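# Move the parcel from the cart into the desk tray

## Task

Take the parcel off the cart and set it in the letter tray on the desk so that all of it rests within the tray's walls. Release it and pull the robot away afterwards. The robot must not topple or finish leaning, or the task fails. The parcel must stay in place without the robot supporting it.

## Robot and tools

ROBOT. A Rainbow Robotics RB-Y1. It has a wheeled base with two drive wheels and two rear casters. It cannot move sideways. The base is 0.66 m long and 0.58 m wide, and its front edge sits 0.10 m ahead of the drive axle. On the base is a folding torso (the leg folds at ankle, knee and hip), then a chest carrying a head and two seven-joint arms, left and right. Each arm ends in a two-finger parallel gripper with a wrist camera. Each arm is rated for 3 kg.

FRAMES. In the base frame the origin is on the floor under the middle of the drive axle, with x forward, y to the left and z up. The chest, left_hand and right_hand poses are reported in this frame. A hand point is midway between its finger pads. The fingers point along the hand's -z axis and close along its x axis. Reported hand positions can be off, more so when the arm is stretched far. Odometry is the base frame as it was at the scene's start. It counts wheel rotation only, so wheel slip looks like travel. Heading is positive to the left, within -3.142 to 3.142.

execute_actions(actions, cameras). actions is a list holding exactly one action object, or empty (an empty list only reports state and images). The action may contain:
- base: exactly one key. translate_m is a relative drive straight ahead from where the base last measured itself, in metres, -3 to 3, forward positive. rotate_rad is a relative turn in place, in radians, -3.2 to 3.2, counter-clockwise (left) positive.
- joints: a single object for the whole robot, keyed by joint name, each value an absolute target (radians, or metres for grippers). Ranges: torso_squat_rad 0 to 1.2 (more lowers the chest); torso_shift_rad -0.3 to 0.6 (hips forward); torso_pitch_rad -0.2 to 1.4 (forward lean); torso_yaw_rad -1.5 to 1.5 (left positive). Per arm: shoulder_pitch -2.356 to 2.356 (negative raises forward); left_shoulder_roll 0 to 3.141 and right_shoulder_roll -3.141 to 0 (each lifts its arm outward); shoulder_yaw -2.094 to 2.094; elbow -2.617 to 0.01 (0 straight, negative bends); forearm_roll -3.141 to 3.141; wrist_pitch -1.57 to 1.919 (negative tips the hand forward); hand_roll -2.705 to 2.705. The yaw and roll joints turn with the same sign on both arms. left_gripper_m and right_gripper_m set the gap between the pads, 0 to 0.1 m. head_pan_rad -0.523 to 0.523, relative to the chest. head_tilt_rad -0.35 to 1.57 (positive looks down). A joint counts as reached within ±0.02 rad, or ±0.004 m for a gripper.
- speeds: optional lower top speeds for this action only. translate_m 0.05 to 0.4 m/s. rotate_rad 0.1 to 1.509 rad/s.
- min_time_s: optional, 0.1 to 8. It is the shortest duration allowed for each arm and head motion.
The torso also obeys combined limits: squat+shift <= 1.52; squat-shift+pitch <= 1.57; shift+0.5*pitch-0.4*squat <= 0.7; shift+0.3*pitch-0.5*squat <= 0.39. If a command breaks one of these, the torso stops short and reports off_target. An action cannot run past 15 s. A base move that would need more than 8.667 s is rejected. An unknown key or an out-of-range number rejects the whole call, and nothing moves. cameras takes any of head_camera, left_wrist_camera, right_wrist_camera, or all (the default). An empty list returns no images.

wait(seconds): 0 to 10. The scene keeps running and nothing new is commanded; it returns state and images.
zoom_image(camera, region): region is [x0, y0, x1, y1] in pixels of that camera's latest image, at most 504x504. The head image is 896x504 and the wrist images are 644x364.
read_manual(section): returns licence text only.
finished_scene(scene): ends the current scene, given by its number. This is final.

RESULT LINES. joint_positions and the base, chest and hand poses are reported, along with base_odometry and motor temperatures (one block per arm). base_status and joint_status give the outcome of each motion:
- done: the target was reached. For the base this only means the wheels turned the commanded amount.
- off_target: the motion settled short of the target and may still be pushing.
- contact_stop: something pushed back hard. A stop in one group halts that whole group: the torso, the left arm, or the right arm.
- time_out: the motion took too long.
- stopped_with_arm: the torso halted because an arm hit something.
- limit_stop_at_own_body: the robot stopped itself just before self-contact.
- limit_stop_at_motor_heat: a motor reached 80 °C; a MOTOR HOT warning appears from 65 °C.
Joints that are stopped hold where they came to rest. 'joint command not followed' with a cause line means an arm's targets were blocked by the self-collision check; those joints say not_followed. on_its_own describes what this call did not command; 'held at' gives a held target, not the actual position. A joint left out of an action may still be driving toward an earlier target.

GRASPING. Set the opening at least 0.005 m narrower than the object. The gripper then shows off_target, which is normal.

CAUTIONS. The base does not stop at furniture; its wheels keep spinning and pushing. A bent leg can reach past the base's front. When the leg meets furniture it can shove the robot backward without odometry noticing. After any stop, back off first in a separate action, arms before torso. If both hands hold one object and the torso stops with contact as soon as it starts, with nothing in the way, resend both arms' current joint values and then the torso command. Never let the arms strike or squeeze each other, grippers included; the collision check does not cover hands and palms. Contact torque at a joint's load limit (shoulder joints 65.1 N m, elbow 33.4, wrist joints 23.2, held weight included) freezes the robot for 10 s. Heavy loads held far forward can tip the robot, and nothing stops that. Avoid dropping the parcel, slamming it, or pushing hard. Loose objects may get nudged now and then. The simulation runs on between calls, with the robot holding its last command.

Each tool is called after "Request:" by a JSON object that holds its "op" and its "data", one argument or row to a line.

## Session

Request:
{"op": "execute_actions", "data": {
  "actions": []
}}

Scene clock: 0.00 s.
Motor temperatures (°C, as the motors report them): left_arm=[31 31 33 33 33 35 33] | right_arm=[34 28 32 28 40 33 31]
base_odometry: x=+0.000 y=+0.000 heading=+0.000 (m, m, rad; odometry frame)
base_status: not commanded
joint_positions: torso_squat_rad=+0.350 torso_shift_rad=-0.001 torso_pitch_rad=+0.000 torso_yaw_rad=+0.001 left_shoulder_pitch_rad=-0.046 left_shoulder_roll_rad=-0.002 left_shoulder_yaw_rad=+0.017 left_elbow_rad=-0.280 left_forearm_roll_rad=-0.008 left_wrist_pitch_rad=-0.044 left_hand_roll_rad=+0.044 left_gripper_m=+0.100 right_shoulder_pitch_rad=+0.040 right_shoulder_roll_rad=-0.016 right_shoulder_yaw_rad=+0.009 right_elbow_rad=-0.303 right_forearm_roll_rad=+0.037 right_wrist_pitch_rad=+0.053 right_hand_roll_rad=-0.007 right_gripper_m=+0.099 head_pan_rad=+0.000 head_tilt_rad=+0.400
joint_status: not commanded
chest: x=-0.2284 y=-0.0004 z=+1.2475 quat_wxyz=(+1.000, +0.000, +0.000, +0.000) (m; base frame)
left_hand: x=-0.0507 y=+0.2188 z=+0.5855 quat_wxyz=(+0.983, -0.004, -0.183, +0.019) (m; base frame)
right_hand: x=-0.1216 y=-0.2328 z=+0.5699 quat_wxyz=(+0.994, -0.010, -0.106, +0.014) (m; base frame)
pictures: head_camera, left_wrist_camera, right_wrist_camera
Images, in order (width x height): head_camera 896x504, left_wrist_camera 644x364, right_wrist_camera 644x364.

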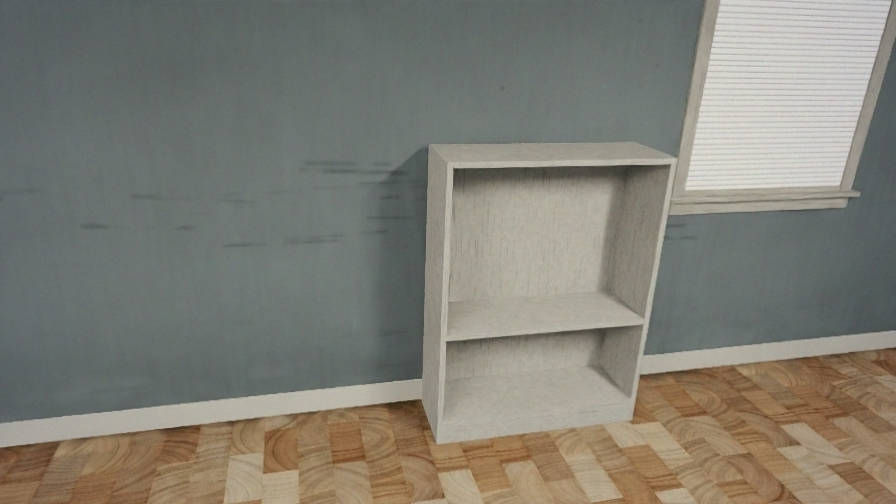

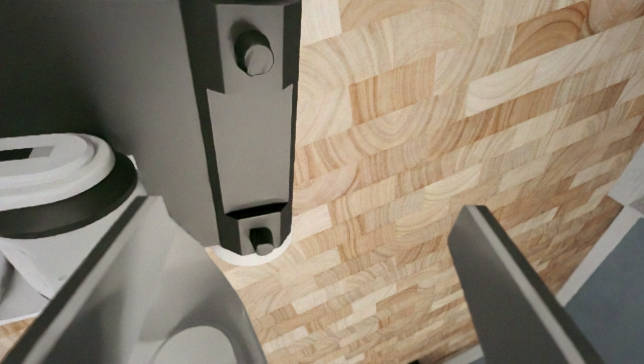

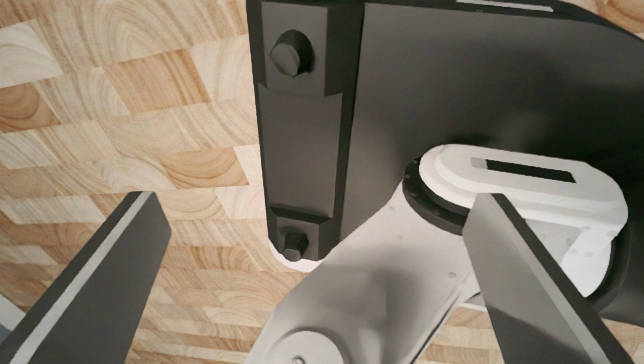

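Request:
{"op": "execute_actions", "data": {
  "actions": [
    {"joints":{"torso_yaw_rad":-0.8,"head_pan_rad":-0.52,"head_tilt_rad":0.5}}
  ],
  "cameras": ["head_camera"]
}}

Scene clock: 5.20 s.
Motor temperatures (°C, as the motors report them): left_arm=[31 31 33 33 33 35 33] | right_arm=[34 28 32 28 40 33 31]
base_odometry: x=+0.000 y=+0.000 heading=+0.000 (m, m, rad; odometry frame)
base_status: not commanded
joint_positions: torso_squat_rad=+0.350 torso_shift_rad=-0.001 torso_pitch_rad=+0.000 torso_yaw_rad=-0.800 left_shoulder_pitch_rad=-0.047 left_shoulder_roll_rad=-0.002 left_shoulder_yaw_rad=+0.017 left_elbow_rad=-0.280 left_forearm_roll_rad=-0.008 left_wrist_pitch_rad=-0.044 left_hand_roll_rad=+0.044 left_gripper_m=+0.100 right_shoulder_pitch_rad=+0.040 right_shoulder_roll_rad=-0.016 right_shoulder_yaw_rad=+0.009 right_elbow_rad=-0.303 right_forearm_roll_rad=+0.037 right_wrist_pitch_rad=+0.053 right_hand_roll_rad=-0.007 right_gripper_m=+0.099 head_pan_rad=-0.520 head_tilt_rad=+0.500
joint_status: all done
chest: x=-0.2284 y=-0.0004 z=+1.2475 quat_wxyz=(+0.921, +0.000, +0.000, -0.389) (m; base frame)
left_hand: x=+0.0523 y=+0.0248 z=+0.5854 quat_wxyz=(+0.913, -0.075, -0.166, -0.366) (m; base frame)
right_hand: x=-0.3213 y=-0.2386 z=+0.5699 quat_wxyz=(+0.921, -0.051, -0.093, -0.375) (m; base frame)
pictures: head_camera
camera_calibration (this result's frames):
head_camera: T_world_to_cam=[[-0.960994, -0.273456, 0.0413813, -0.268638], [-0.157835, 0.419388, -0.893981, 1.32685], [0.22711, -0.865642, -0.44619, 0.621163], [0, 0, 0, 1]] pos_world=[-0.189808, -0.0922219, 1.47445]
Images, in order (width x height): head_camera 896x504.

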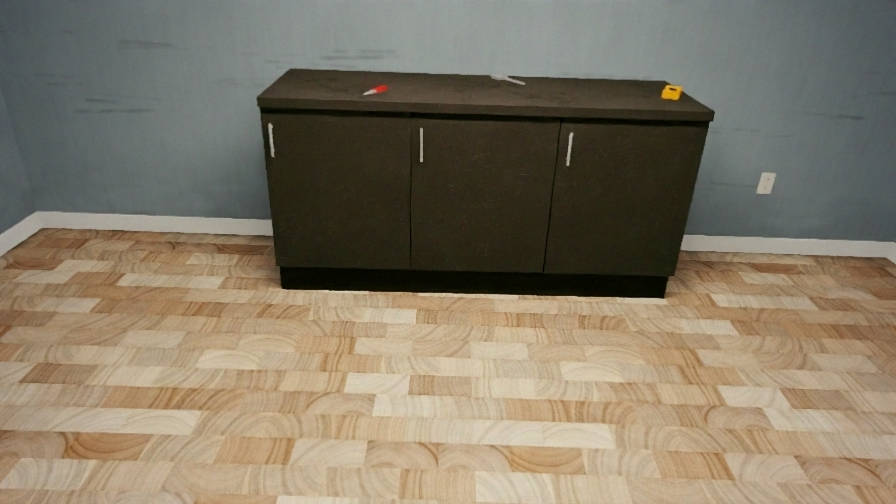

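Request:
{"op": "execute_actions", "data": {
  "actions": [
    {"base":{"rotate_rad":-1.2}}
  ],
  "cameras": ["head_camera"]
}}

Request:
{"op": "execute_actions", "data": {
  "actions": [
    {"base":{"rotate_rad":-1.2}}
  ],
  "cameras": ["head_camera"]
}}

Scene clock: 11.93 s.
Motor temperatures (°C, as the motors report them): left_arm=[31 31 33 33 33 35 33] | right_arm=[34 28 32 28 40 33 31]
base_odometry: x=+0.000 y=+0.000 heading=-1.199 (m, m, rad; odometry frame)
base_status: done
joint_positions: torso_squat_rad=+0.350 torso_shift_rad=-0.001 torso_pitch_rad=+0.000 torso_yaw_rad=-0.800 left_shoulder_pitch_rad=-0.047 left_shoulder_roll_rad=-0.002 left_shoulder_yaw_rad=+0.017 left_elbow_rad=-0.280 left_forearm_roll_rad=-0.008 left_wrist_pitch_rad=-0.044 left_hand_roll_rad=+0.044 left_gripper_m=+0.100 right_shoulder_pitch_rad=+0.040 right_shoulder_roll_rad=-0.016 right_shoulder_yaw_rad=+0.009 right_elbow_rad=-0.303 right_forearm_roll_rad=+0.037 right_wrist_pitch_rad=+0.053 right_hand_roll_rad=-0.007 right_gripper_m=+0.099 head_pan_rad=-0.520 head_tilt_rad=+0.500
joint_status: not commanded
chest: x=-0.2284 y=-0.0004 z=+1.2475 quat_wxyz=(+0.921, +0.000, +0.000, -0.389) (m; base frame)
left_hand: x=+0.0523 y=+0.0248 z=+0.5854 quat_wxyz=(+0.913, -0.075, -0.166, -0.366) (m; base frame)
right_hand: x=-0.3213 y=-0.2386 z=+0.5699 quat_wxyz=(+0.921, -0.051, -0.093, -0.375) (m; base frame)
pictures: head_camera
camera_calibration (this result's frames):
head_camera: T_world_to_cam=[[-0.960996, -0.273456, 0.0413424, -0.268626], [-0.157797, 0.419383, -0.89399, 1.32686], [0.227129, -0.865644, -0.446176, 0.621166], [0, 0, 0, 1]] pos_world=[-0.189857, -0.0922129, 1.47446]
Images, in order (width x height): head_camera 896x504.

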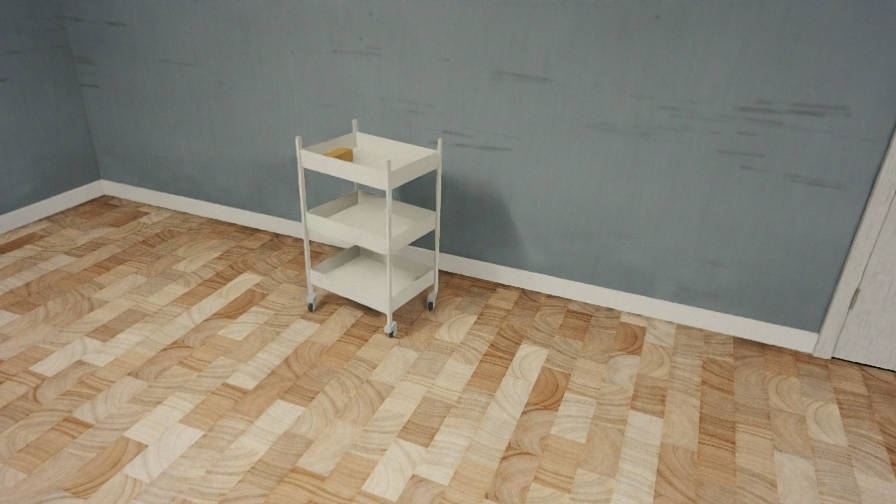

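Scene clock: 15.33 s.
Motor temperatures (°C, as the motors report them): left_arm=[31 31 33 33 33 35 33] | right_arm=[34 28 32 28 40 33 31]
base_odometry: x=+0.000 y=+0.000 heading=-2.399 (m, m, rad; odometry frame)
base_status: done
joint_positions: torso_squat_rad=+0.350 torso_shift_rad=-0.001 torso_pitch_rad=+0.000 torso_yaw_rad=-0.800 left_shoulder_pitch_rad=-0.047 left_shoulder_roll_rad=-0.002 left_shoulder_yaw_rad=+0.017 left_elbow_rad=-0.280 left_forearm_roll_rad=-0.008 left_wrist_pitch_rad=-0.044 left_hand_roll_rad=+0.044 left_gripper_m=+0.100 right_shoulder_pitch_rad=+0.040 right_shoulder_roll_rad=-0.016 right_shoulder_yaw_rad=+0.009 right_elbow_rad=-0.303 right_forearm_roll_rad=+0.037 right_wrist_pitch_rad=+0.053 right_hand_roll_rad=-0.007 right_gripper_m=+0.099 head_pan_rad=-0.520 head_tilt_rad=+0.500
joint_status: not commanded
chest: x=-0.2284 y=-0.0004 z=+1.2475 quat_wxyz=(+0.921, +0.000, +0.000, -0.389) (m; base frame)
left_hand: x=+0.0523 y=+0.0249 z=+0.5854 quat_wxyz=(+0.913, -0.075, -0.166, -0.366) (m; base frame)
right_hand: x=-0.3213 y=-0.2386 z=+0.5699 quat_wxyz=(+0.921, -0.051, -0.093, -0.375) (m; base frame)
pictures: head_camera
camera_calibration (this result's frames):
head_camera: T_world_to_cam=[[-0.960996, -0.273457, 0.0413344, -0.268622], [-0.157791, 0.419386, -0.89399, 1.32686], [0.227132, -0.865643, -0.446177, 0.621169], [0, 0, 0, 1]] pos_world=[-0.189866, -0.0922136, 1.47446]
Images, in order (width x height): head_camera 896x504.

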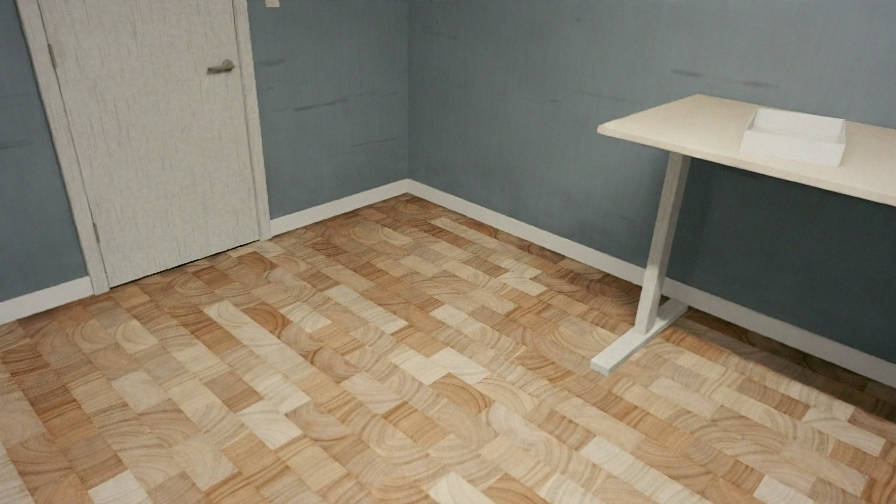

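Request:
{"op": "execute_actions", "data": {
  "actions": [
    {"base":{"translate_m":1.45},"joints":{"torso_yaw_rad":0,"head_pan_rad":0,"head_tilt_rad":0.5,"torso_pitch_rad":0.4,"torso_shift_rad":0.25,"left_shoulder_pitch_rad":-0.6,"left_shoulder_roll_rad":0.3,"left_elbow_rad":-2.0,"left_wrist_pitch_rad":1.6}}
  ],
  "cameras": ["head_camera"]
}}

Scene clock: 28.57 s.
Motor temperatures (°C, as the motors report them): left_arm=[31 31 33 33 33 35 33] | right_arm=[34 28 32 28 40 33 31]
base_odometry: x=-1.068 y=-0.980 heading=-2.399 (m, m, rad; odometry frame)
base_status: done
joint_positions: torso_squat_rad=+0.350 torso_shift_rad=+0.250 torso_pitch_rad=+0.400 torso_yaw_rad=+0.000 left_shoulder_pitch_rad=-0.600 left_shoulder_roll_rad=+0.300 left_shoulder_yaw_rad=+0.017 left_elbow_rad=-2.000 left_forearm_roll_rad=-0.008 left_wrist_pitch_rad=+1.600 left_hand_roll_rad=+0.044 left_gripper_m=+0.100 right_shoulder_pitch_rad=+0.040 right_shoulder_roll_rad=-0.016 right_shoulder_yaw_rad=+0.009 right_elbow_rad=-0.303 right_forearm_roll_rad=+0.037 right_wrist_pitch_rad=+0.053 right_hand_roll_rad=-0.007 right_gripper_m=+0.099 head_pan_rad=+0.000 head_tilt_rad=+0.500
joint_status: all done
chest: x=+0.0552 y=-0.0004 z=+1.2026 quat_wxyz=(+0.980, +0.000, +0.199, +0.000) (m; base frame)
left_hand: x=+0.5285 y=+0.2533 z=+0.9512 quat_wxyz=(+0.947, +0.107, -0.294, -0.079) (m; base frame)
right_hand: x=-0.1104 y=-0.2329 z=+0.5370 quat_wxyz=(+0.995, -0.007, +0.093, +0.016) (m; base frame)
pictures: head_camera
camera_calibration (this result's frames):
head_camera: T_world_to_cam=[[0.0402302, -0.998815, 0.0273848, -0.0439981], [-0.757926, -0.0483638, -0.650546, 1.07241], [0.651099, 0.00541592, -0.758973, 0.887323], [0, 0, 0, 1]] pos_world=[0.236846, 0.00311444, 1.37231]
Images, in order (width x height): head_camera 896x504.

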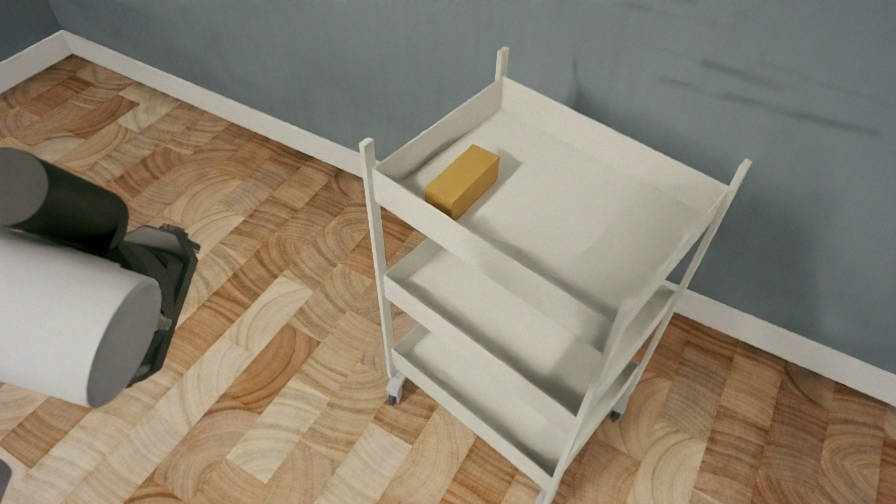

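Request:
{"op": "execute_actions", "data": {
  "actions": [
    {"base":{"rotate_rad":-0.25},"joints":{"torso_squat_rad":0.1,"head_tilt_rad":0.6,"head_pan_rad":0.25,"left_shoulder_pitch_rad":-1.316,"left_shoulder_roll_rad":0.2575,"left_shoulder_yaw_rad":0.337,"left_elbow_rad":-0.6,"left_forearm_roll_rad":0,"left_wrist_pitch_rad":1.5,"left_hand_roll_rad":1.26}}
  ],
  "cameras": []
}}

Request:
{"op": "execute_actions", "data": {
  "actions": [
    {"base":{"translate_m":0.37}}
  ],
  "cameras": ["head_camera","left_wrist_camera"]
}}

Scene clock: 48.00 s.
Motor temperatures (°C, as the motors report them): left_arm=[31 31 33 33 33 35 33] | right_arm=[34 28 32 28 40 33 31]
base_odometry: x=-1.068 y=-0.980 heading=-2.648 (m, m, rad; odometry frame)
base_status: done
joint_positions: torso_squat_rad=+0.100 torso_shift_rad=+0.250 torso_pitch_rad=+0.400 torso_yaw_rad=+0.000 left_shoulder_pitch_rad=-1.316 left_shoulder_roll_rad=+0.258 left_shoulder_yaw_rad=+0.337 left_elbow_rad=-0.600 left_forearm_roll_rad=+0.000 left_wrist_pitch_rad=+1.500 left_hand_roll_rad=+1.260 left_gripper_m=+0.100 right_shoulder_pitch_rad=+0.040 right_shoulder_roll_rad=-0.016 right_shoulder_yaw_rad=+0.009 right_elbow_rad=-0.303 right_forearm_roll_rad=+0.037 right_wrist_pitch_rad=+0.053 right_hand_roll_rad=-0.007 right_gripper_m=+0.099 head_pan_rad=+0.250 head_tilt_rad=+0.600
joint_status: all done
chest: x=+0.0648 y=-0.0004 z=+1.2404 quat_wxyz=(+0.980, +0.000, +0.199, +0.000) (m; base frame)
left_hand: x=+0.5851 y=+0.2197 z=+0.8878 quat_wxyz=(+0.808, +0.000, -0.001, +0.589) (m; base frame)
right_hand: x=-0.1008 y=-0.2329 z=+0.5748 quat_wxyz=(+0.995, -0.007, +0.093, +0.015) (m; base frame)
pictures: none
No camera images: the call's "cameras" was empty. Leave "cameras" out to get every camera's image.

Scene clock: 50.30 s.
Motor temperatures (°C, as the motors report them): left_arm=[31 31 33 33 33 35 33] | right_arm=[34 28 32 28 40 33 31]
base_odometry: x=-1.394 y=-1.155 heading=-2.648 (m, m, rad; odometry frame)
base_status: done
joint_positions: torso_squat_rad=+0.100 torso_shift_rad=+0.250 torso_pitch_rad=+0.400 torso_yaw_rad=+0.000 left_shoulder_pitch_rad=-1.316 left_shoulder_roll_rad=+0.258 left_shoulder_yaw_rad=+0.337 left_elbow_rad=-0.600 left_forearm_roll_rad=+0.000 left_wrist_pitch_rad=+1.500 left_hand_roll_rad=+1.260 left_gripper_m=+0.100 right_shoulder_pitch_rad=+0.040 right_shoulder_roll_rad=-0.016 right_shoulder_yaw_rad=+0.009 right_elbow_rad=-0.303 right_forearm_roll_rad=+0.037 right_wrist_pitch_rad=+0.053 right_hand_roll_rad=-0.007 right_gripper_m=+0.099 head_pan_rad=+0.250 head_tilt_rad=+0.600
joint_status: not commanded
chest: x=+0.0648 y=-0.0004 z=+1.2404 quat_wxyz=(+0.980, +0.000, +0.199, +0.000) (m; base frame)
left_hand: x=+0.5851 y=+0.2197 z=+0.8878 quat_wxyz=(+0.808, +0.000, -0.001, +0.589) (m; base frame)
right_hand: x=-0.1007 y=-0.2329 z=+0.5748 quat_wxyz=(+0.995, -0.007, +0.093, +0.015) (m; base frame)
pictures: head_camera, left_wrist_camera
camera_calibration (this result's frames):
head_camera: T_world_to_cam=[[0.269529, -0.960249, -0.0726349, 0.0588293], [-0.7927, -0.178407, -0.582922, 1.0141], [0.546791, 0.214692, -0.809275, 0.998084], [0, 0, 0, 1]] pos_world=[0.242275, 0.0231324, 1.40314]
left_wrist_camera: T_world_to_cam=[[0.264973, 0.964029, 0.0208994, -0.384974], [0.746592, -0.218829, 0.628263, -0.918156], [0.610237, -0.150869, -0.77772, 0.453424], [0, 0, 0, 1]] pos_world=[0.5108, 0.238615, 0.937526]
Images, in order (width x height): head_camera 896x504, left_wrist_camera 644x364.

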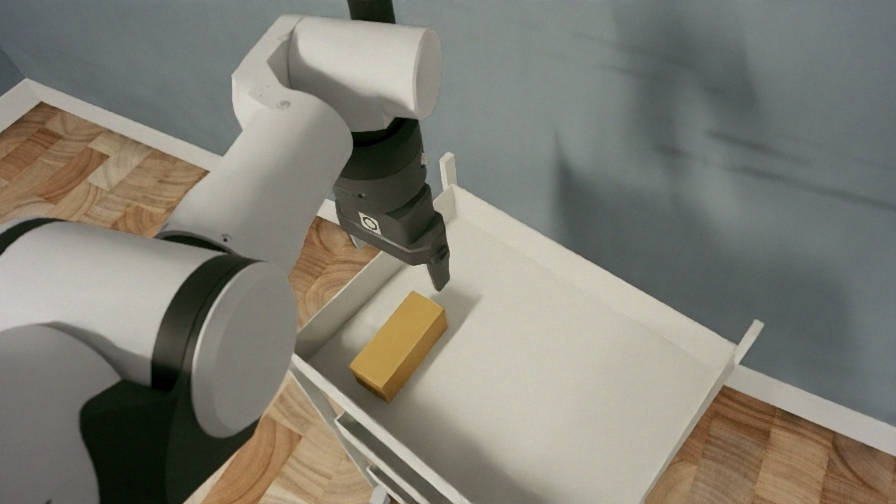

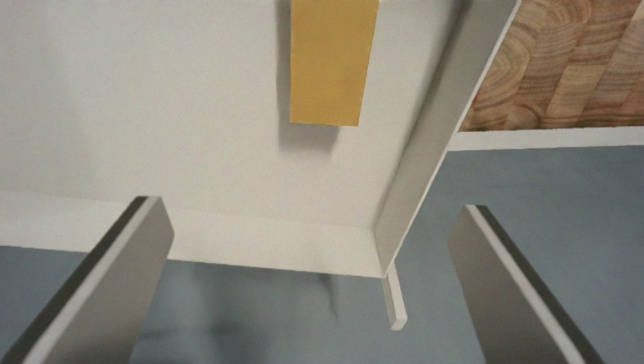

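Request:
{"op": "execute_actions", "data": {
  "actions": [
    {"joints":{"torso_squat_rad":0.55,"torso_yaw_rad":0.03}}
  ],
  "cameras": ["head_camera","left_wrist_camera"]
}}

Scene clock: 57.30 s.
Motor temperatures (°C, as the motors report them): left_arm=[32 31 33 33 33 35 33] | right_arm=[34 28 32 28 40 33 31]
base_odometry: x=-1.394 y=-1.155 heading=-2.648 (m, m, rad; odometry frame)
base_status: not commanded
joint_positions: torso_squat_rad=+0.550 torso_shift_rad=+0.250 torso_pitch_rad=+0.400 torso_yaw_rad=+0.030 left_shoulder_pitch_rad=-1.316 left_shoulder_roll_rad=+0.258 left_shoulder_yaw_rad=+0.337 left_elbow_rad=-0.600 left_forearm_roll_rad=+0.000 left_wrist_pitch_rad=+1.500 left_hand_roll_rad=+1.260 left_gripper_m=+0.100 right_shoulder_pitch_rad=+0.040 right_shoulder_roll_rad=-0.016 right_shoulder_yaw_rad=+0.009 right_elbow_rad=-0.303 right_forearm_roll_rad=+0.037 right_wrist_pitch_rad=+0.053 right_hand_roll_rad=-0.007 right_gripper_m=+0.099 head_pan_rad=+0.250 head_tilt_rad=+0.600
joint_status: all done
chest: x=+0.0400 y=-0.0004 z=+1.1438 quat_wxyz=(+0.980, +0.003, +0.199, +0.015) (m; base frame)
left_hand: x=+0.5541 y=+0.2381 z=+0.7940 quat_wxyz=(+0.800, +0.005, -0.004, +0.600) (m; base frame)
right_hand: x=-0.1190 y=-0.2296 z=+0.4754 quat_wxyz=(+0.995, -0.003, +0.093, +0.030) (m; base frame)
pictures: head_camera, left_wrist_camera
camera_calibration (this result's frames):
head_camera: T_world_to_cam=[[0.295919, -0.951537, -0.0837151, 0.0701323], [-0.787443, -0.193397, -0.585261, 0.940616], [0.540708, 0.239111, -0.806512, 0.930536], [0, 0, 0, 1]] pos_world=[0.21678, 0.0261444, 1.30687]
left_wrist_camera: T_world_to_cam=[[0.238277, 0.970662, 0.0322317, -0.388308], [0.752304, -0.20546, 0.62596, -0.836559], [0.614218, -0.124904, -0.779189, 0.394941], [0, 0, 0, 1]] pos_world=[0.479291, 0.254366, 0.843902]
Images, in order (width x height): head_camera 896x504, left_wrist_camera 644x364.

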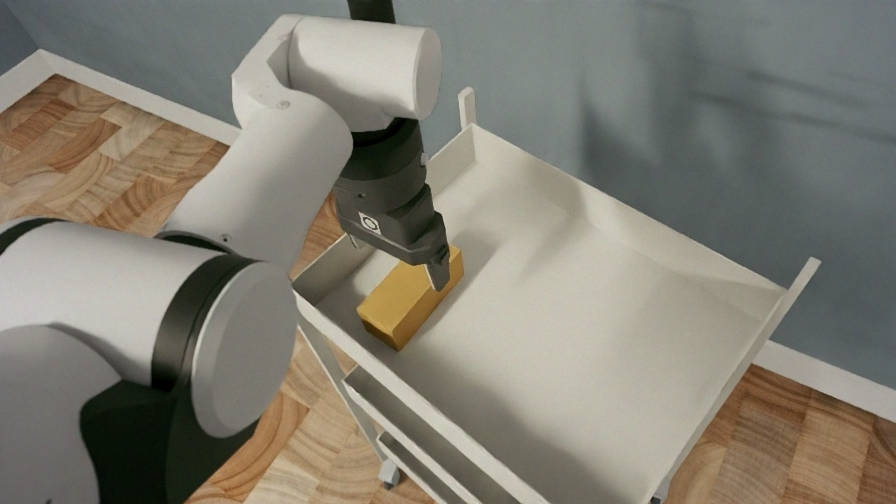

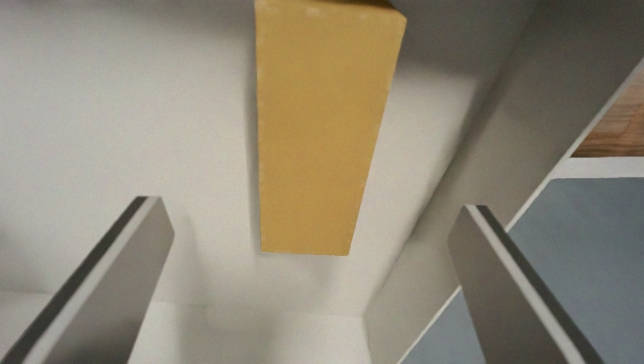

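Request:
{"op": "execute_actions", "data": {
  "actions": [
    {"joints":{"torso_squat_rad":0.75,"left_gripper_m":0.08}}
  ],
  "cameras": ["head_camera","left_wrist_camera"]
}}

Scene clock: 64.23 s.
Motor temperatures (°C, as the motors report them): left_arm=[32 31 33 33 33 35 33] | right_arm=[34 28 32 28 40 33 31]
base_odometry: x=-1.394 y=-1.155 heading=-2.648 (m, m, rad; odometry frame)
base_status: not commanded
joint_positions: torso_squat_rad=+0.750 torso_shift_rad=+0.250 torso_pitch_rad=+0.400 torso_yaw_rad=+0.030 left_shoulder_pitch_rad=-1.316 left_shoulder_roll_rad=+0.258 left_shoulder_yaw_rad=+0.337 left_elbow_rad=-0.600 left_forearm_roll_rad=+0.000 left_wrist_pitch_rad=+1.500 left_hand_roll_rad=+1.260 left_gripper_m=+0.080 right_shoulder_pitch_rad=+0.040 right_shoulder_roll_rad=-0.016 right_shoulder_yaw_rad=+0.009 right_elbow_rad=-0.303 right_forearm_roll_rad=+0.037 right_wrist_pitch_rad=+0.053 right_hand_roll_rad=-0.007 right_gripper_m=+0.099 head_pan_rad=+0.250 head_tilt_rad=+0.600
joint_status: all done
chest: x=+0.0191 y=-0.0004 z=+1.0618 quat_wxyz=(+0.980, +0.003, +0.199, +0.015) (m; base frame)
left_hand: x=+0.5331 y=+0.2381 z=+0.7121 quat_wxyz=(+0.800, +0.005, -0.004, +0.600) (m; base frame)
right_hand: x=-0.1399 y=-0.2296 z=+0.3935 quat_wxyz=(+0.995, -0.003, +0.093, +0.030) (m; base frame)
pictures: head_camera, left_wrist_camera
camera_calibration (this result's frames):
head_camera: T_world_to_cam=[[0.295922, -0.951536, -0.0837172, 0.0694845], [-0.787446, -0.193399, -0.585257, 0.876173], [0.540703, 0.239113, -0.806514, 0.875745], [0, 0, 0, 1]] pos_world=[0.195859, 0.0261662, 1.2249]
left_wrist_camera: T_world_to_cam=[[0.238271, 0.970664, 0.0322255, -0.380695], [0.752315, -0.205453, 0.625949, -0.769504], [0.614207, -0.124901, -0.779198, 0.343943], [0, 0, 0, 1]] pos_world=[0.458365, 0.254389, 0.761938]
Images, in order (width x height): head_camera 896x504, left_wrist_camera 644x364.

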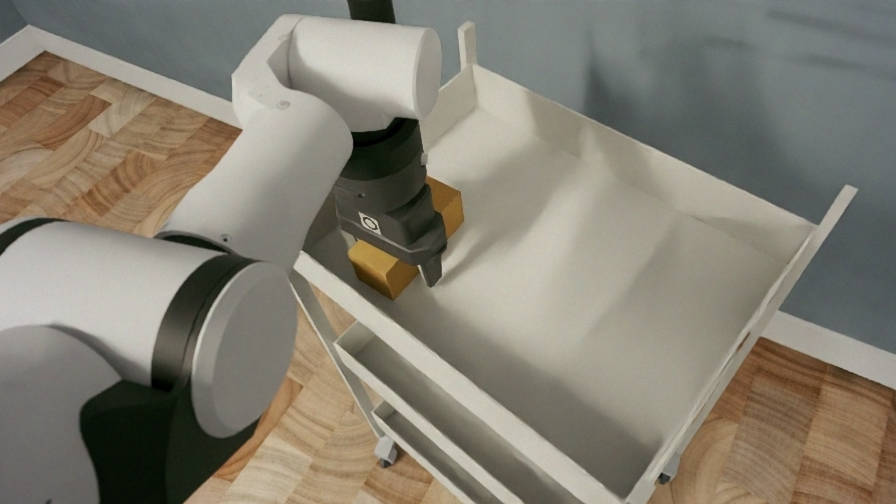

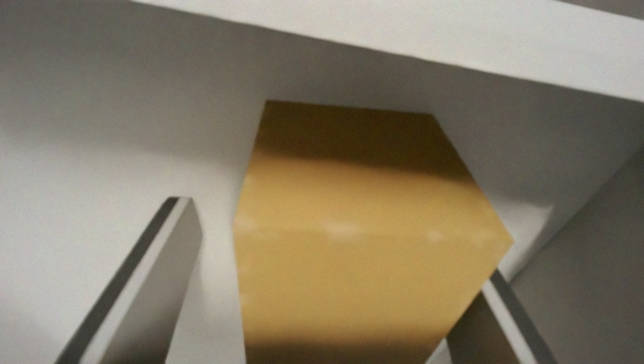

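Request:
{"op": "execute_actions", "data": {
  "actions": [
    {"joints":{"left_gripper_m":0.03}}
  ],
  "cameras": []
}}

Request:
{"op": "execute_actions", "data": {
  "actions": [
    {"joints":{"torso_squat_rad":0.05,"torso_yaw_rad":0}}
  ],
  "cameras": ["head_camera","left_wrist_camera"]
}}

Scene clock: 68.13 s.
Motor temperatures (°C, as the motors report them): left_arm=[32 31 33 33 33 35 33] | right_arm=[34 28 32 28 40 33 31]
base_odometry: x=-1.394 y=-1.155 heading=-2.648 (m, m, rad; odometry frame)
base_status: not commanded
joint_positions: torso_squat_rad=+0.750 torso_shift_rad=+0.250 torso_pitch_rad=+0.400 torso_yaw_rad=+0.030 left_shoulder_pitch_rad=-1.316 left_shoulder_roll_rad=+0.258 left_shoulder_yaw_rad=+0.337 left_elbow_rad=-0.600 left_forearm_roll_rad=+0.000 left_wrist_pitch_rad=+1.500 left_hand_roll_rad=+1.260 left_gripper_m=+0.051 right_shoulder_pitch_rad=+0.040 right_shoulder_roll_rad=-0.016 right_shoulder_yaw_rad=+0.009 right_elbow_rad=-0.303 right_forearm_roll_rad=+0.037 right_wrist_pitch_rad=+0.053 right_hand_roll_rad=-0.007 right_gripper_m=+0.099 head_pan_rad=+0.250 head_tilt_rad=+0.600
joint_status: left_gripper_m off_target (ended at +0.051, target +0.030)
chest: x=+0.0191 y=-0.0004 z=+1.0618 quat_wxyz=(+0.980, +0.003, +0.199, +0.015) (m; base frame)
left_hand: x=+0.5331 y=+0.2381 z=+0.7121 quat_wxyz=(+0.800, +0.005, -0.004, +0.600) (m; base frame)
right_hand: x=-0.1399 y=-0.2296 z=+0.3935 quat_wxyz=(+0.995, -0.003, +0.093, +0.030) (m; base frame)
pictures: none
No camera images: the call's "cameras" was empty. Leave "cameras" out to get every camera's image.

Scene clock: 71.27 s.
Motor temperatures (°C, as the motors report them): left_arm=[32 31 33 33 33 35 33] | right_arm=[34 28 32 28 40 33 31]
base_odometry: x=-1.394 y=-1.155 heading=-2.648 (m, m, rad; odometry frame)
base_status: not commanded
joint_positions: torso_squat_rad=+0.050 torso_shift_rad=+0.250 torso_pitch_rad=+0.400 torso_yaw_rad=+0.000 left_shoulder_pitch_rad=-1.316 left_shoulder_roll_rad=+0.258 left_shoulder_yaw_rad=+0.337 left_elbow_rad=-0.600 left_forearm_roll_rad=+0.000 left_wrist_pitch_rad=+1.500 left_hand_roll_rad=+1.260 left_gripper_m=+0.051 right_shoulder_pitch_rad=+0.040 right_shoulder_roll_rad=-0.016 right_shoulder_yaw_rad=+0.009 right_elbow_rad=-0.303 right_forearm_roll_rad=+0.037 right_wrist_pitch_rad=+0.053 right_hand_roll_rad=-0.007 right_gripper_m=+0.099 head_pan_rad=+0.250 head_tilt_rad=+0.600
joint_status: all done
chest: x=+0.0655 y=-0.0004 z=+1.2429 quat_wxyz=(+0.980, +0.000, +0.199, +0.000) (m; base frame)
left_hand: x=+0.5857 y=+0.2198 z=+0.8903 quat_wxyz=(+0.808, +0.000, -0.001, +0.589) (m; base frame)
right_hand: x=-0.1001 y=-0.2329 z=+0.5773 quat_wxyz=(+0.995, -0.007, +0.093, +0.016) (m; base frame)
pictures: head_camera, left_wrist_camera
camera_calibration (this result's frames):
head_camera: T_world_to_cam=[[0.269613, -0.960221, -0.0726966, 0.0588974], [-0.792743, -0.178462, -0.582846, 1.01602], [0.546687, 0.214773, -0.809324, 0.999822], [0, 0, 0, 1]] pos_world=[0.242976, 0.0231419, 1.40565]
left_wrist_camera: T_world_to_cam=[[0.264874, 0.964057, 0.0208857, -0.385185], [0.746717, -0.218769, 0.628136, -0.920123], [0.610127, -0.150781, -0.777824, 0.455112], [0, 0, 0, 1]] pos_world=[0.511421, 0.238669, 0.940004]
Images, in order (width x height): head_camera 896x504, left_wrist_camera 644x364.

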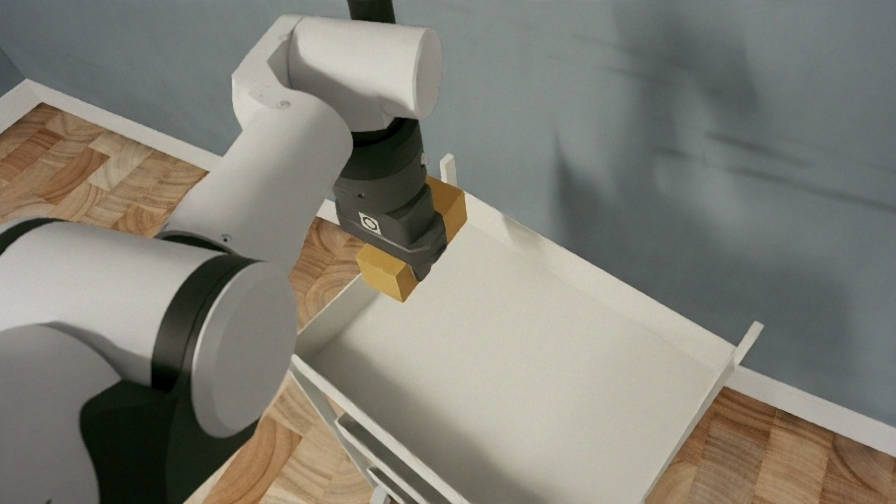

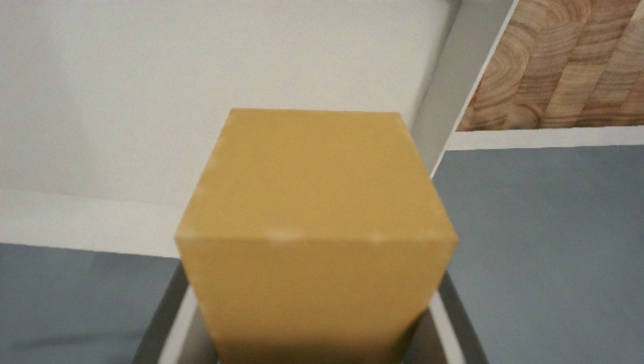

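Request:
{"op": "execute_actions", "data": {
  "actions": [
    {"base":{"translate_m":-0.5},"joints":{"torso_pitch_rad":0.2,"left_elbow_rad":-0.8,"left_wrist_pitch_rad":1.9,"head_pan_rad":0,"head_tilt_rad":0.3}}
  ],
  "cameras": []
}}

Request:
{"op": "execute_actions", "data": {
  "actions": [
    {"base":{"rotate_rad":-2.155}}
  ],
  "cameras": ["head_camera"]
}}

Request:
{"op": "execute_actions", "data": {
  "actions": [
    {"base":{"translate_m":1.6}}
  ],
  "cameras": ["head_camera"]
}}

Scene clock: 85.63 s.
Motor temperatures (°C, as the motors report them): left_arm=[32 31 33 33 33 35 33] | right_arm=[34 28 32 28 40 33 31]
base_odometry: x=-0.954 y=-0.918 heading=-2.647 (m, m, rad; odometry frame)
base_status: done
joint_positions: torso_squat_rad=+0.050 torso_shift_rad=+0.250 torso_pitch_rad=+0.200 torso_yaw_rad=+0.000 left_shoulder_pitch_rad=-1.316 left_shoulder_roll_rad=+0.258 left_shoulder_yaw_rad=+0.337 left_elbow_rad=-0.800 left_forearm_roll_rad=+0.000 left_wrist_pitch_rad=+1.900 left_hand_roll_rad=+1.260 left_gripper_m=+0.051 right_shoulder_pitch_rad=+0.040 right_shoulder_roll_rad=-0.016 right_shoulder_yaw_rad=+0.009 right_elbow_rad=-0.303 right_forearm_roll_rad=+0.037 right_wrist_pitch_rad=+0.053 right_hand_roll_rad=-0.007 right_gripper_m=+0.099 head_pan_rad=+0.000 head_tilt_rad=+0.300
joint_status: all done
chest: x=+0.0063 y=-0.0004 z=+1.2612 quat_wxyz=(+0.995, +0.000, +0.100, +0.000) (m; base frame)
left_hand: x=+0.5348 y=+0.2197 z=+1.0655 quat_wxyz=(+0.808, +0.000, -0.001, +0.589) (m; base frame)
right_hand: x=-0.0237 y=-0.2329 z=+0.5760 quat_wxyz=(+1.000, -0.009, -0.006, +0.015) (m; base frame)
pictures: none
No camera images: the call's "cameras" was empty. Leave "cameras" out to get every camera's image.

Scene clock: 90.10 s.
Motor temperatures (°C, as the motors report them): left_arm=[32 31 33 33 33 35 33] | right_arm=[34 28 32 28 40 33 31]
base_odometry: x=-0.954 y=-0.918 heading=+1.482 (m, m, rad; odometry frame)
base_status: done
joint_positions: torso_squat_rad=+0.050 torso_shift_rad=+0.250 torso_pitch_rad=+0.200 torso_yaw_rad=+0.000 left_shoulder_pitch_rad=-1.316 left_shoulder_roll_rad=+0.258 left_shoulder_yaw_rad=+0.337 left_elbow_rad=-0.800 left_forearm_roll_rad=+0.000 left_wrist_pitch_rad=+1.900 left_hand_roll_rad=+1.260 left_gripper_m=+0.051 right_shoulder_pitch_rad=+0.040 right_shoulder_roll_rad=-0.016 right_shoulder_yaw_rad=+0.009 right_elbow_rad=-0.303 right_forearm_roll_rad=+0.037 right_wrist_pitch_rad=+0.053 right_hand_roll_rad=-0.007 right_gripper_m=+0.099 head_pan_rad=+0.000 head_tilt_rad=+0.300
joint_status: not commanded
chest: x=+0.0063 y=-0.0004 z=+1.2612 quat_wxyz=(+0.995, +0.000, +0.100, +0.000) (m; base frame)
left_hand: x=+0.5348 y=+0.2197 z=+1.0655 quat_wxyz=(+0.808, +0.000, -0.001, +0.589) (m; base frame)
right_hand: x=-0.0237 y=-0.2329 z=+0.5760 quat_wxyz=(+1.000, -0.009, -0.006, +0.015) (m; base frame)
pictures: head_camera
camera_calibration (this result's frames):
head_camera: T_world_to_cam=[[0.0262935, -0.99882, 0.0408395, -0.0612417], [-0.444709, -0.0482757, -0.894373, 1.38904], [0.895289, 0.00535456, -0.445453, 0.527719], [0, 0, 0, 1]] pos_world=[0.146869, 0.00306188, 1.4799]
Images, in order (width x height): head_camera 896x504.

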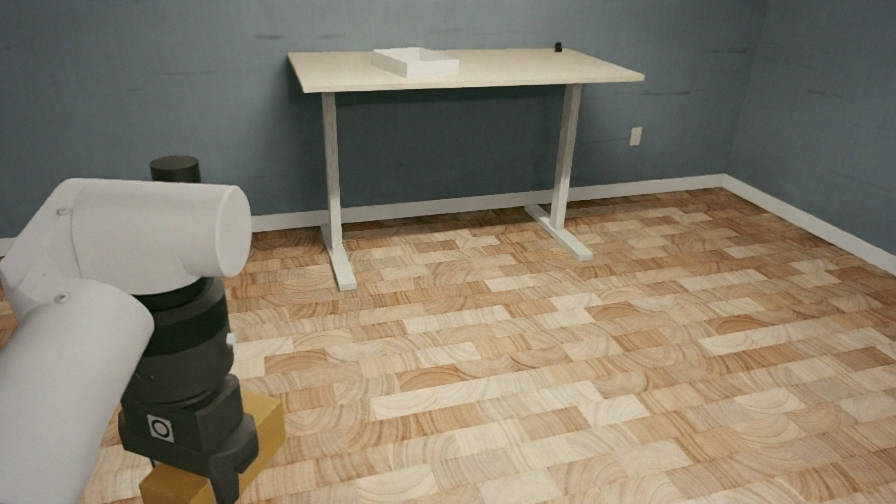

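Scene clock: 95.67 s.
Motor temperatures (°C, as the motors report them): left_arm=[32 31 33 33 33 35 33] | right_arm=[34 28 32 28 40 33 31]
base_odometry: x=-0.812 y=+0.675 heading=+1.482 (m, m, rad; odometry frame)
base_status: done
joint_positions: torso_squat_rad=+0.050 torso_shift_rad=+0.250 torso_pitch_rad=+0.200 torso_yaw_rad=+0.000 left_shoulder_pitch_rad=-1.316 left_shoulder_roll_rad=+0.258 left_shoulder_yaw_rad=+0.337 left_elbow_rad=-0.800 left_forearm_roll_rad=+0.000 left_wrist_pitch_rad=+1.900 left_hand_roll_rad=+1.260 left_gripper_m=+0.051 right_shoulder_pitch_rad=+0.040 right_shoulder_roll_rad=-0.016 right_shoulder_yaw_rad=+0.009 right_elbow_rad=-0.303 right_forearm_roll_rad=+0.037 right_wrist_pitch_rad=+0.053 right_hand_roll_rad=-0.007 right_gripper_m=+0.099 head_pan_rad=+0.000 head_tilt_rad=+0.300
joint_status: not commanded
chest: x=+0.0064 y=-0.0004 z=+1.2612 quat_wxyz=(+0.995, +0.000, +0.100, +0.000) (m; base frame)
left_hand: x=+0.5348 y=+0.2197 z=+1.0654 quat_wxyz=(+0.808, +0.000, -0.001, +0.589) (m; base frame)
right_hand: x=-0.0237 y=-0.2329 z=+0.5759 quat_wxyz=(+1.000, -0.009, -0.006, +0.015) (m; base frame)
pictures: head_camera
camera_calibration (this result's frames):
head_camera: T_world_to_cam=[[0.0262979, -0.99882, 0.0408356, -0.0612383], [-0.444844, -0.048275, -0.894306, 1.38898], [0.895222, 0.00535286, -0.445588, 0.527818], [0, 0, 0, 1]] pos_world=[0.146974, 0.00306156, 1.47986]
Images, in order (width x height): head_camera 896x504.

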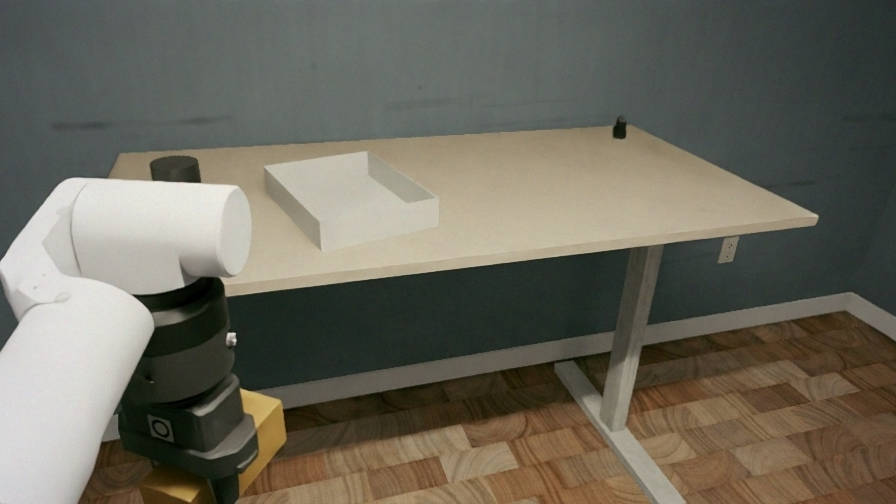

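Request:
{"op": "execute_actions", "data": {
  "actions": [
    {"base":{"translate_m":0.76},"joints":{"torso_pitch_rad":0.09,"left_hand_roll_rad":2.16,"head_pan_rad":0.3,"head_tilt_rad":0.75}}
  ],
  "cameras": ["head_camera","left_wrist_camera"]
}}

Scene clock: 106.57 s.
Motor temperatures (°C, as the motors report them): left_arm=[32 31 33 33 33 35 33] | right_arm=[34 28 32 28 40 33 31]
base_odometry: x=-0.745 y=+1.432 heading=+1.482 (m, m, rad; odometry frame)
base_status: done
joint_positions: torso_squat_rad=+0.050 torso_shift_rad=+0.250 torso_pitch_rad=+0.090 torso_yaw_rad=+0.000 left_shoulder_pitch_rad=-1.316 left_shoulder_roll_rad=+0.258 left_shoulder_yaw_rad=+0.337 left_elbow_rad=-0.800 left_forearm_roll_rad=+0.000 left_wrist_pitch_rad=+1.900 left_hand_roll_rad=+2.160 left_gripper_m=+0.051 right_shoulder_pitch_rad=+0.040 right_shoulder_roll_rad=-0.016 right_shoulder_yaw_rad=+0.009 right_elbow_rad=-0.303 right_forearm_roll_rad=+0.037 right_wrist_pitch_rad=+0.053 right_hand_roll_rad=-0.007 right_gripper_m=+0.099 head_pan_rad=+0.300 head_tilt_rad=+0.750
joint_status: all done
chest: x=-0.0272 y=-0.0004 z=+1.2661 quat_wxyz=(+0.999, +0.000, +0.045, +0.000) (m; base frame)
left_hand: x=+0.5195 y=+0.2196 z=+1.1296 quat_wxyz=(+0.471, -0.048, -0.027, +0.881) (m; base frame)
right_hand: x=+0.0180 y=-0.2329 z=+0.5817 quat_wxyz=(+0.998, -0.010, -0.061, +0.014) (m; base frame)
pictures: head_camera, left_wrist_camera
camera_calibration (this result's frames):
head_camera: T_world_to_cam=[[0.331026, -0.943616, 0.00334773, -0.00919077], [-0.674116, -0.238963, -0.698902, 1.09071], [0.660295, 0.229098, -0.715209, 0.979436], [0, 0, 0, 1]] pos_world=[0.0915867, 0.027579, 1.46283]
left_wrist_camera: T_world_to_cam=[[-0.589312, 0.806655, -0.0449385, 0.180148], [0.561832, 0.449155, 0.694697, -1.14685], [0.580565, 0.384145, -0.717897, 0.511733], [0, 0, 0, 1]] pos_world=[0.453407, 0.173217, 1.17218]
Images, in order (width x height): head_camera 896x504, left_wrist_camera 644x364.

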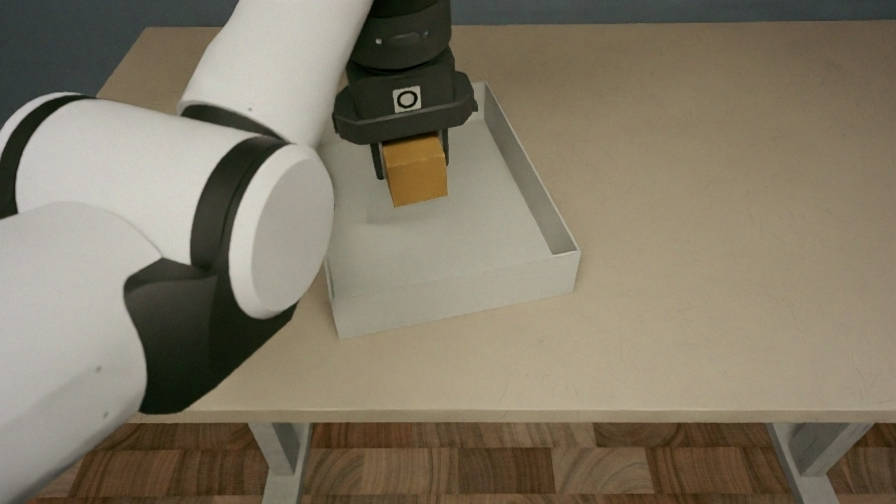

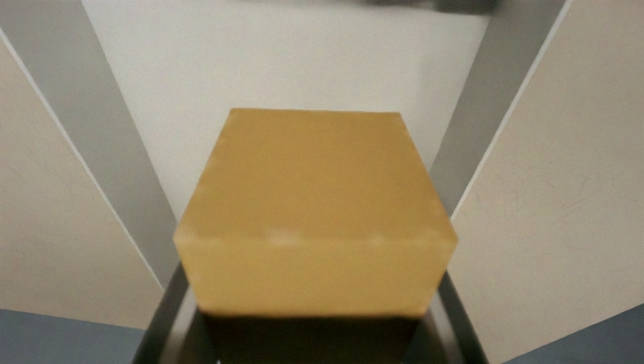

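Request:
{"op": "execute_actions", "data": {
  "actions": [
    {"joints":{"torso_pitch_rad":0.2,"torso_squat_rad":0.22}}
  ],
  "cameras": ["head_camera","left_wrist_camera"]
}}

Scene clock: 110.03 s.
Motor temperatures (°C, as the motors report them): left_arm=[32 31 33 33 33 35 33] | right_arm=[34 28 32 28 40 33 31]
base_odometry: x=-0.745 y=+1.432 heading=+1.482 (m, m, rad; odometry frame)
base_status: not commanded
joint_positions: torso_squat_rad=+0.220 torso_shift_rad=+0.250 torso_pitch_rad=+0.200 torso_yaw_rad=+0.000 left_shoulder_pitch_rad=-1.316 left_shoulder_roll_rad=+0.258 left_shoulder_yaw_rad=+0.337 left_elbow_rad=-0.800 left_forearm_roll_rad=+0.000 left_wrist_pitch_rad=+1.900 left_hand_roll_rad=+2.160 left_gripper_m=+0.051 right_shoulder_pitch_rad=+0.040 right_shoulder_roll_rad=-0.016 right_shoulder_yaw_rad=+0.009 right_elbow_rad=-0.303 right_forearm_roll_rad=+0.037 right_wrist_pitch_rad=+0.053 right_hand_roll_rad=-0.007 right_gripper_m=+0.099 head_pan_rad=+0.300 head_tilt_rad=+0.750
joint_status: all done
chest: x=+0.0025 y=-0.0004 z=+1.2457 quat_wxyz=(+0.995, +0.000, +0.100, +0.000) (m; base frame)
left_hand: x=+0.5309 y=+0.2197 z=+1.0500 quat_wxyz=(+0.472, +0.000, -0.001, +0.882) (m; base frame)
right_hand: x=-0.0276 y=-0.2329 z=+0.5604 quat_wxyz=(+1.000, -0.009, -0.006, +0.015) (m; base frame)
pictures: head_camera, left_wrist_camera
camera_calibration (this result's frames):
head_camera: T_world_to_cam=[[0.329421, -0.943606, -0.0329999, 0.0263301], [-0.746735, -0.238984, -0.620704, 0.999236], [0.577814, 0.229115, -0.78335, 1.03031], [0, 0, 0, 1]] pos_world=[0.142165, 0.0275877, 1.42819]
left_wrist_camera: T_world_to_cam=[[-0.590707, 0.806638, 0.0200035, 0.115839], [0.63466, 0.449172, 0.628849, -1.06752], [0.498268, 0.384161, -0.77727, 0.553994], [0, 0, 0, 1]] pos_world=[0.469901, 0.173236, 1.09959]
Images, in order (width x height): head_camera 896x504, left_wrist_camera 644x364.

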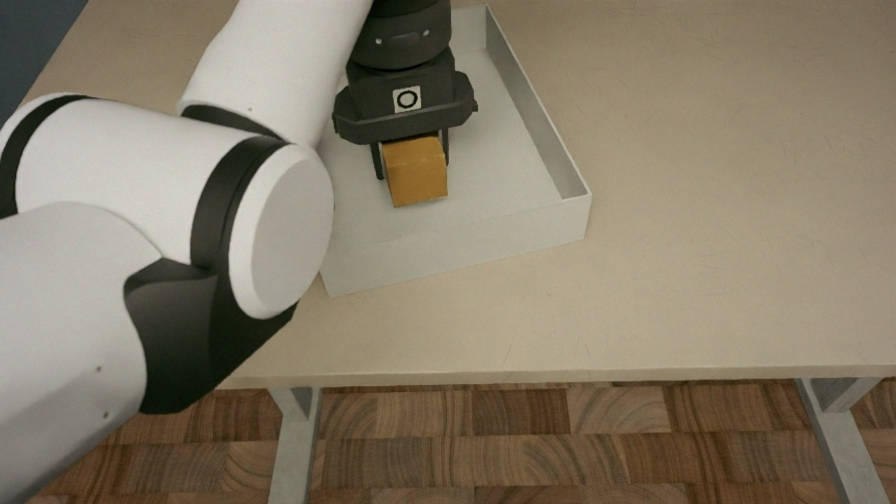

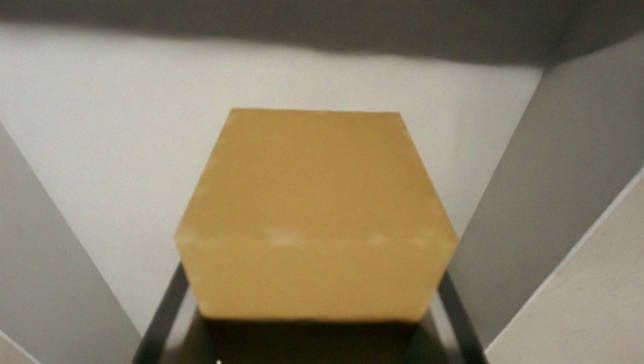

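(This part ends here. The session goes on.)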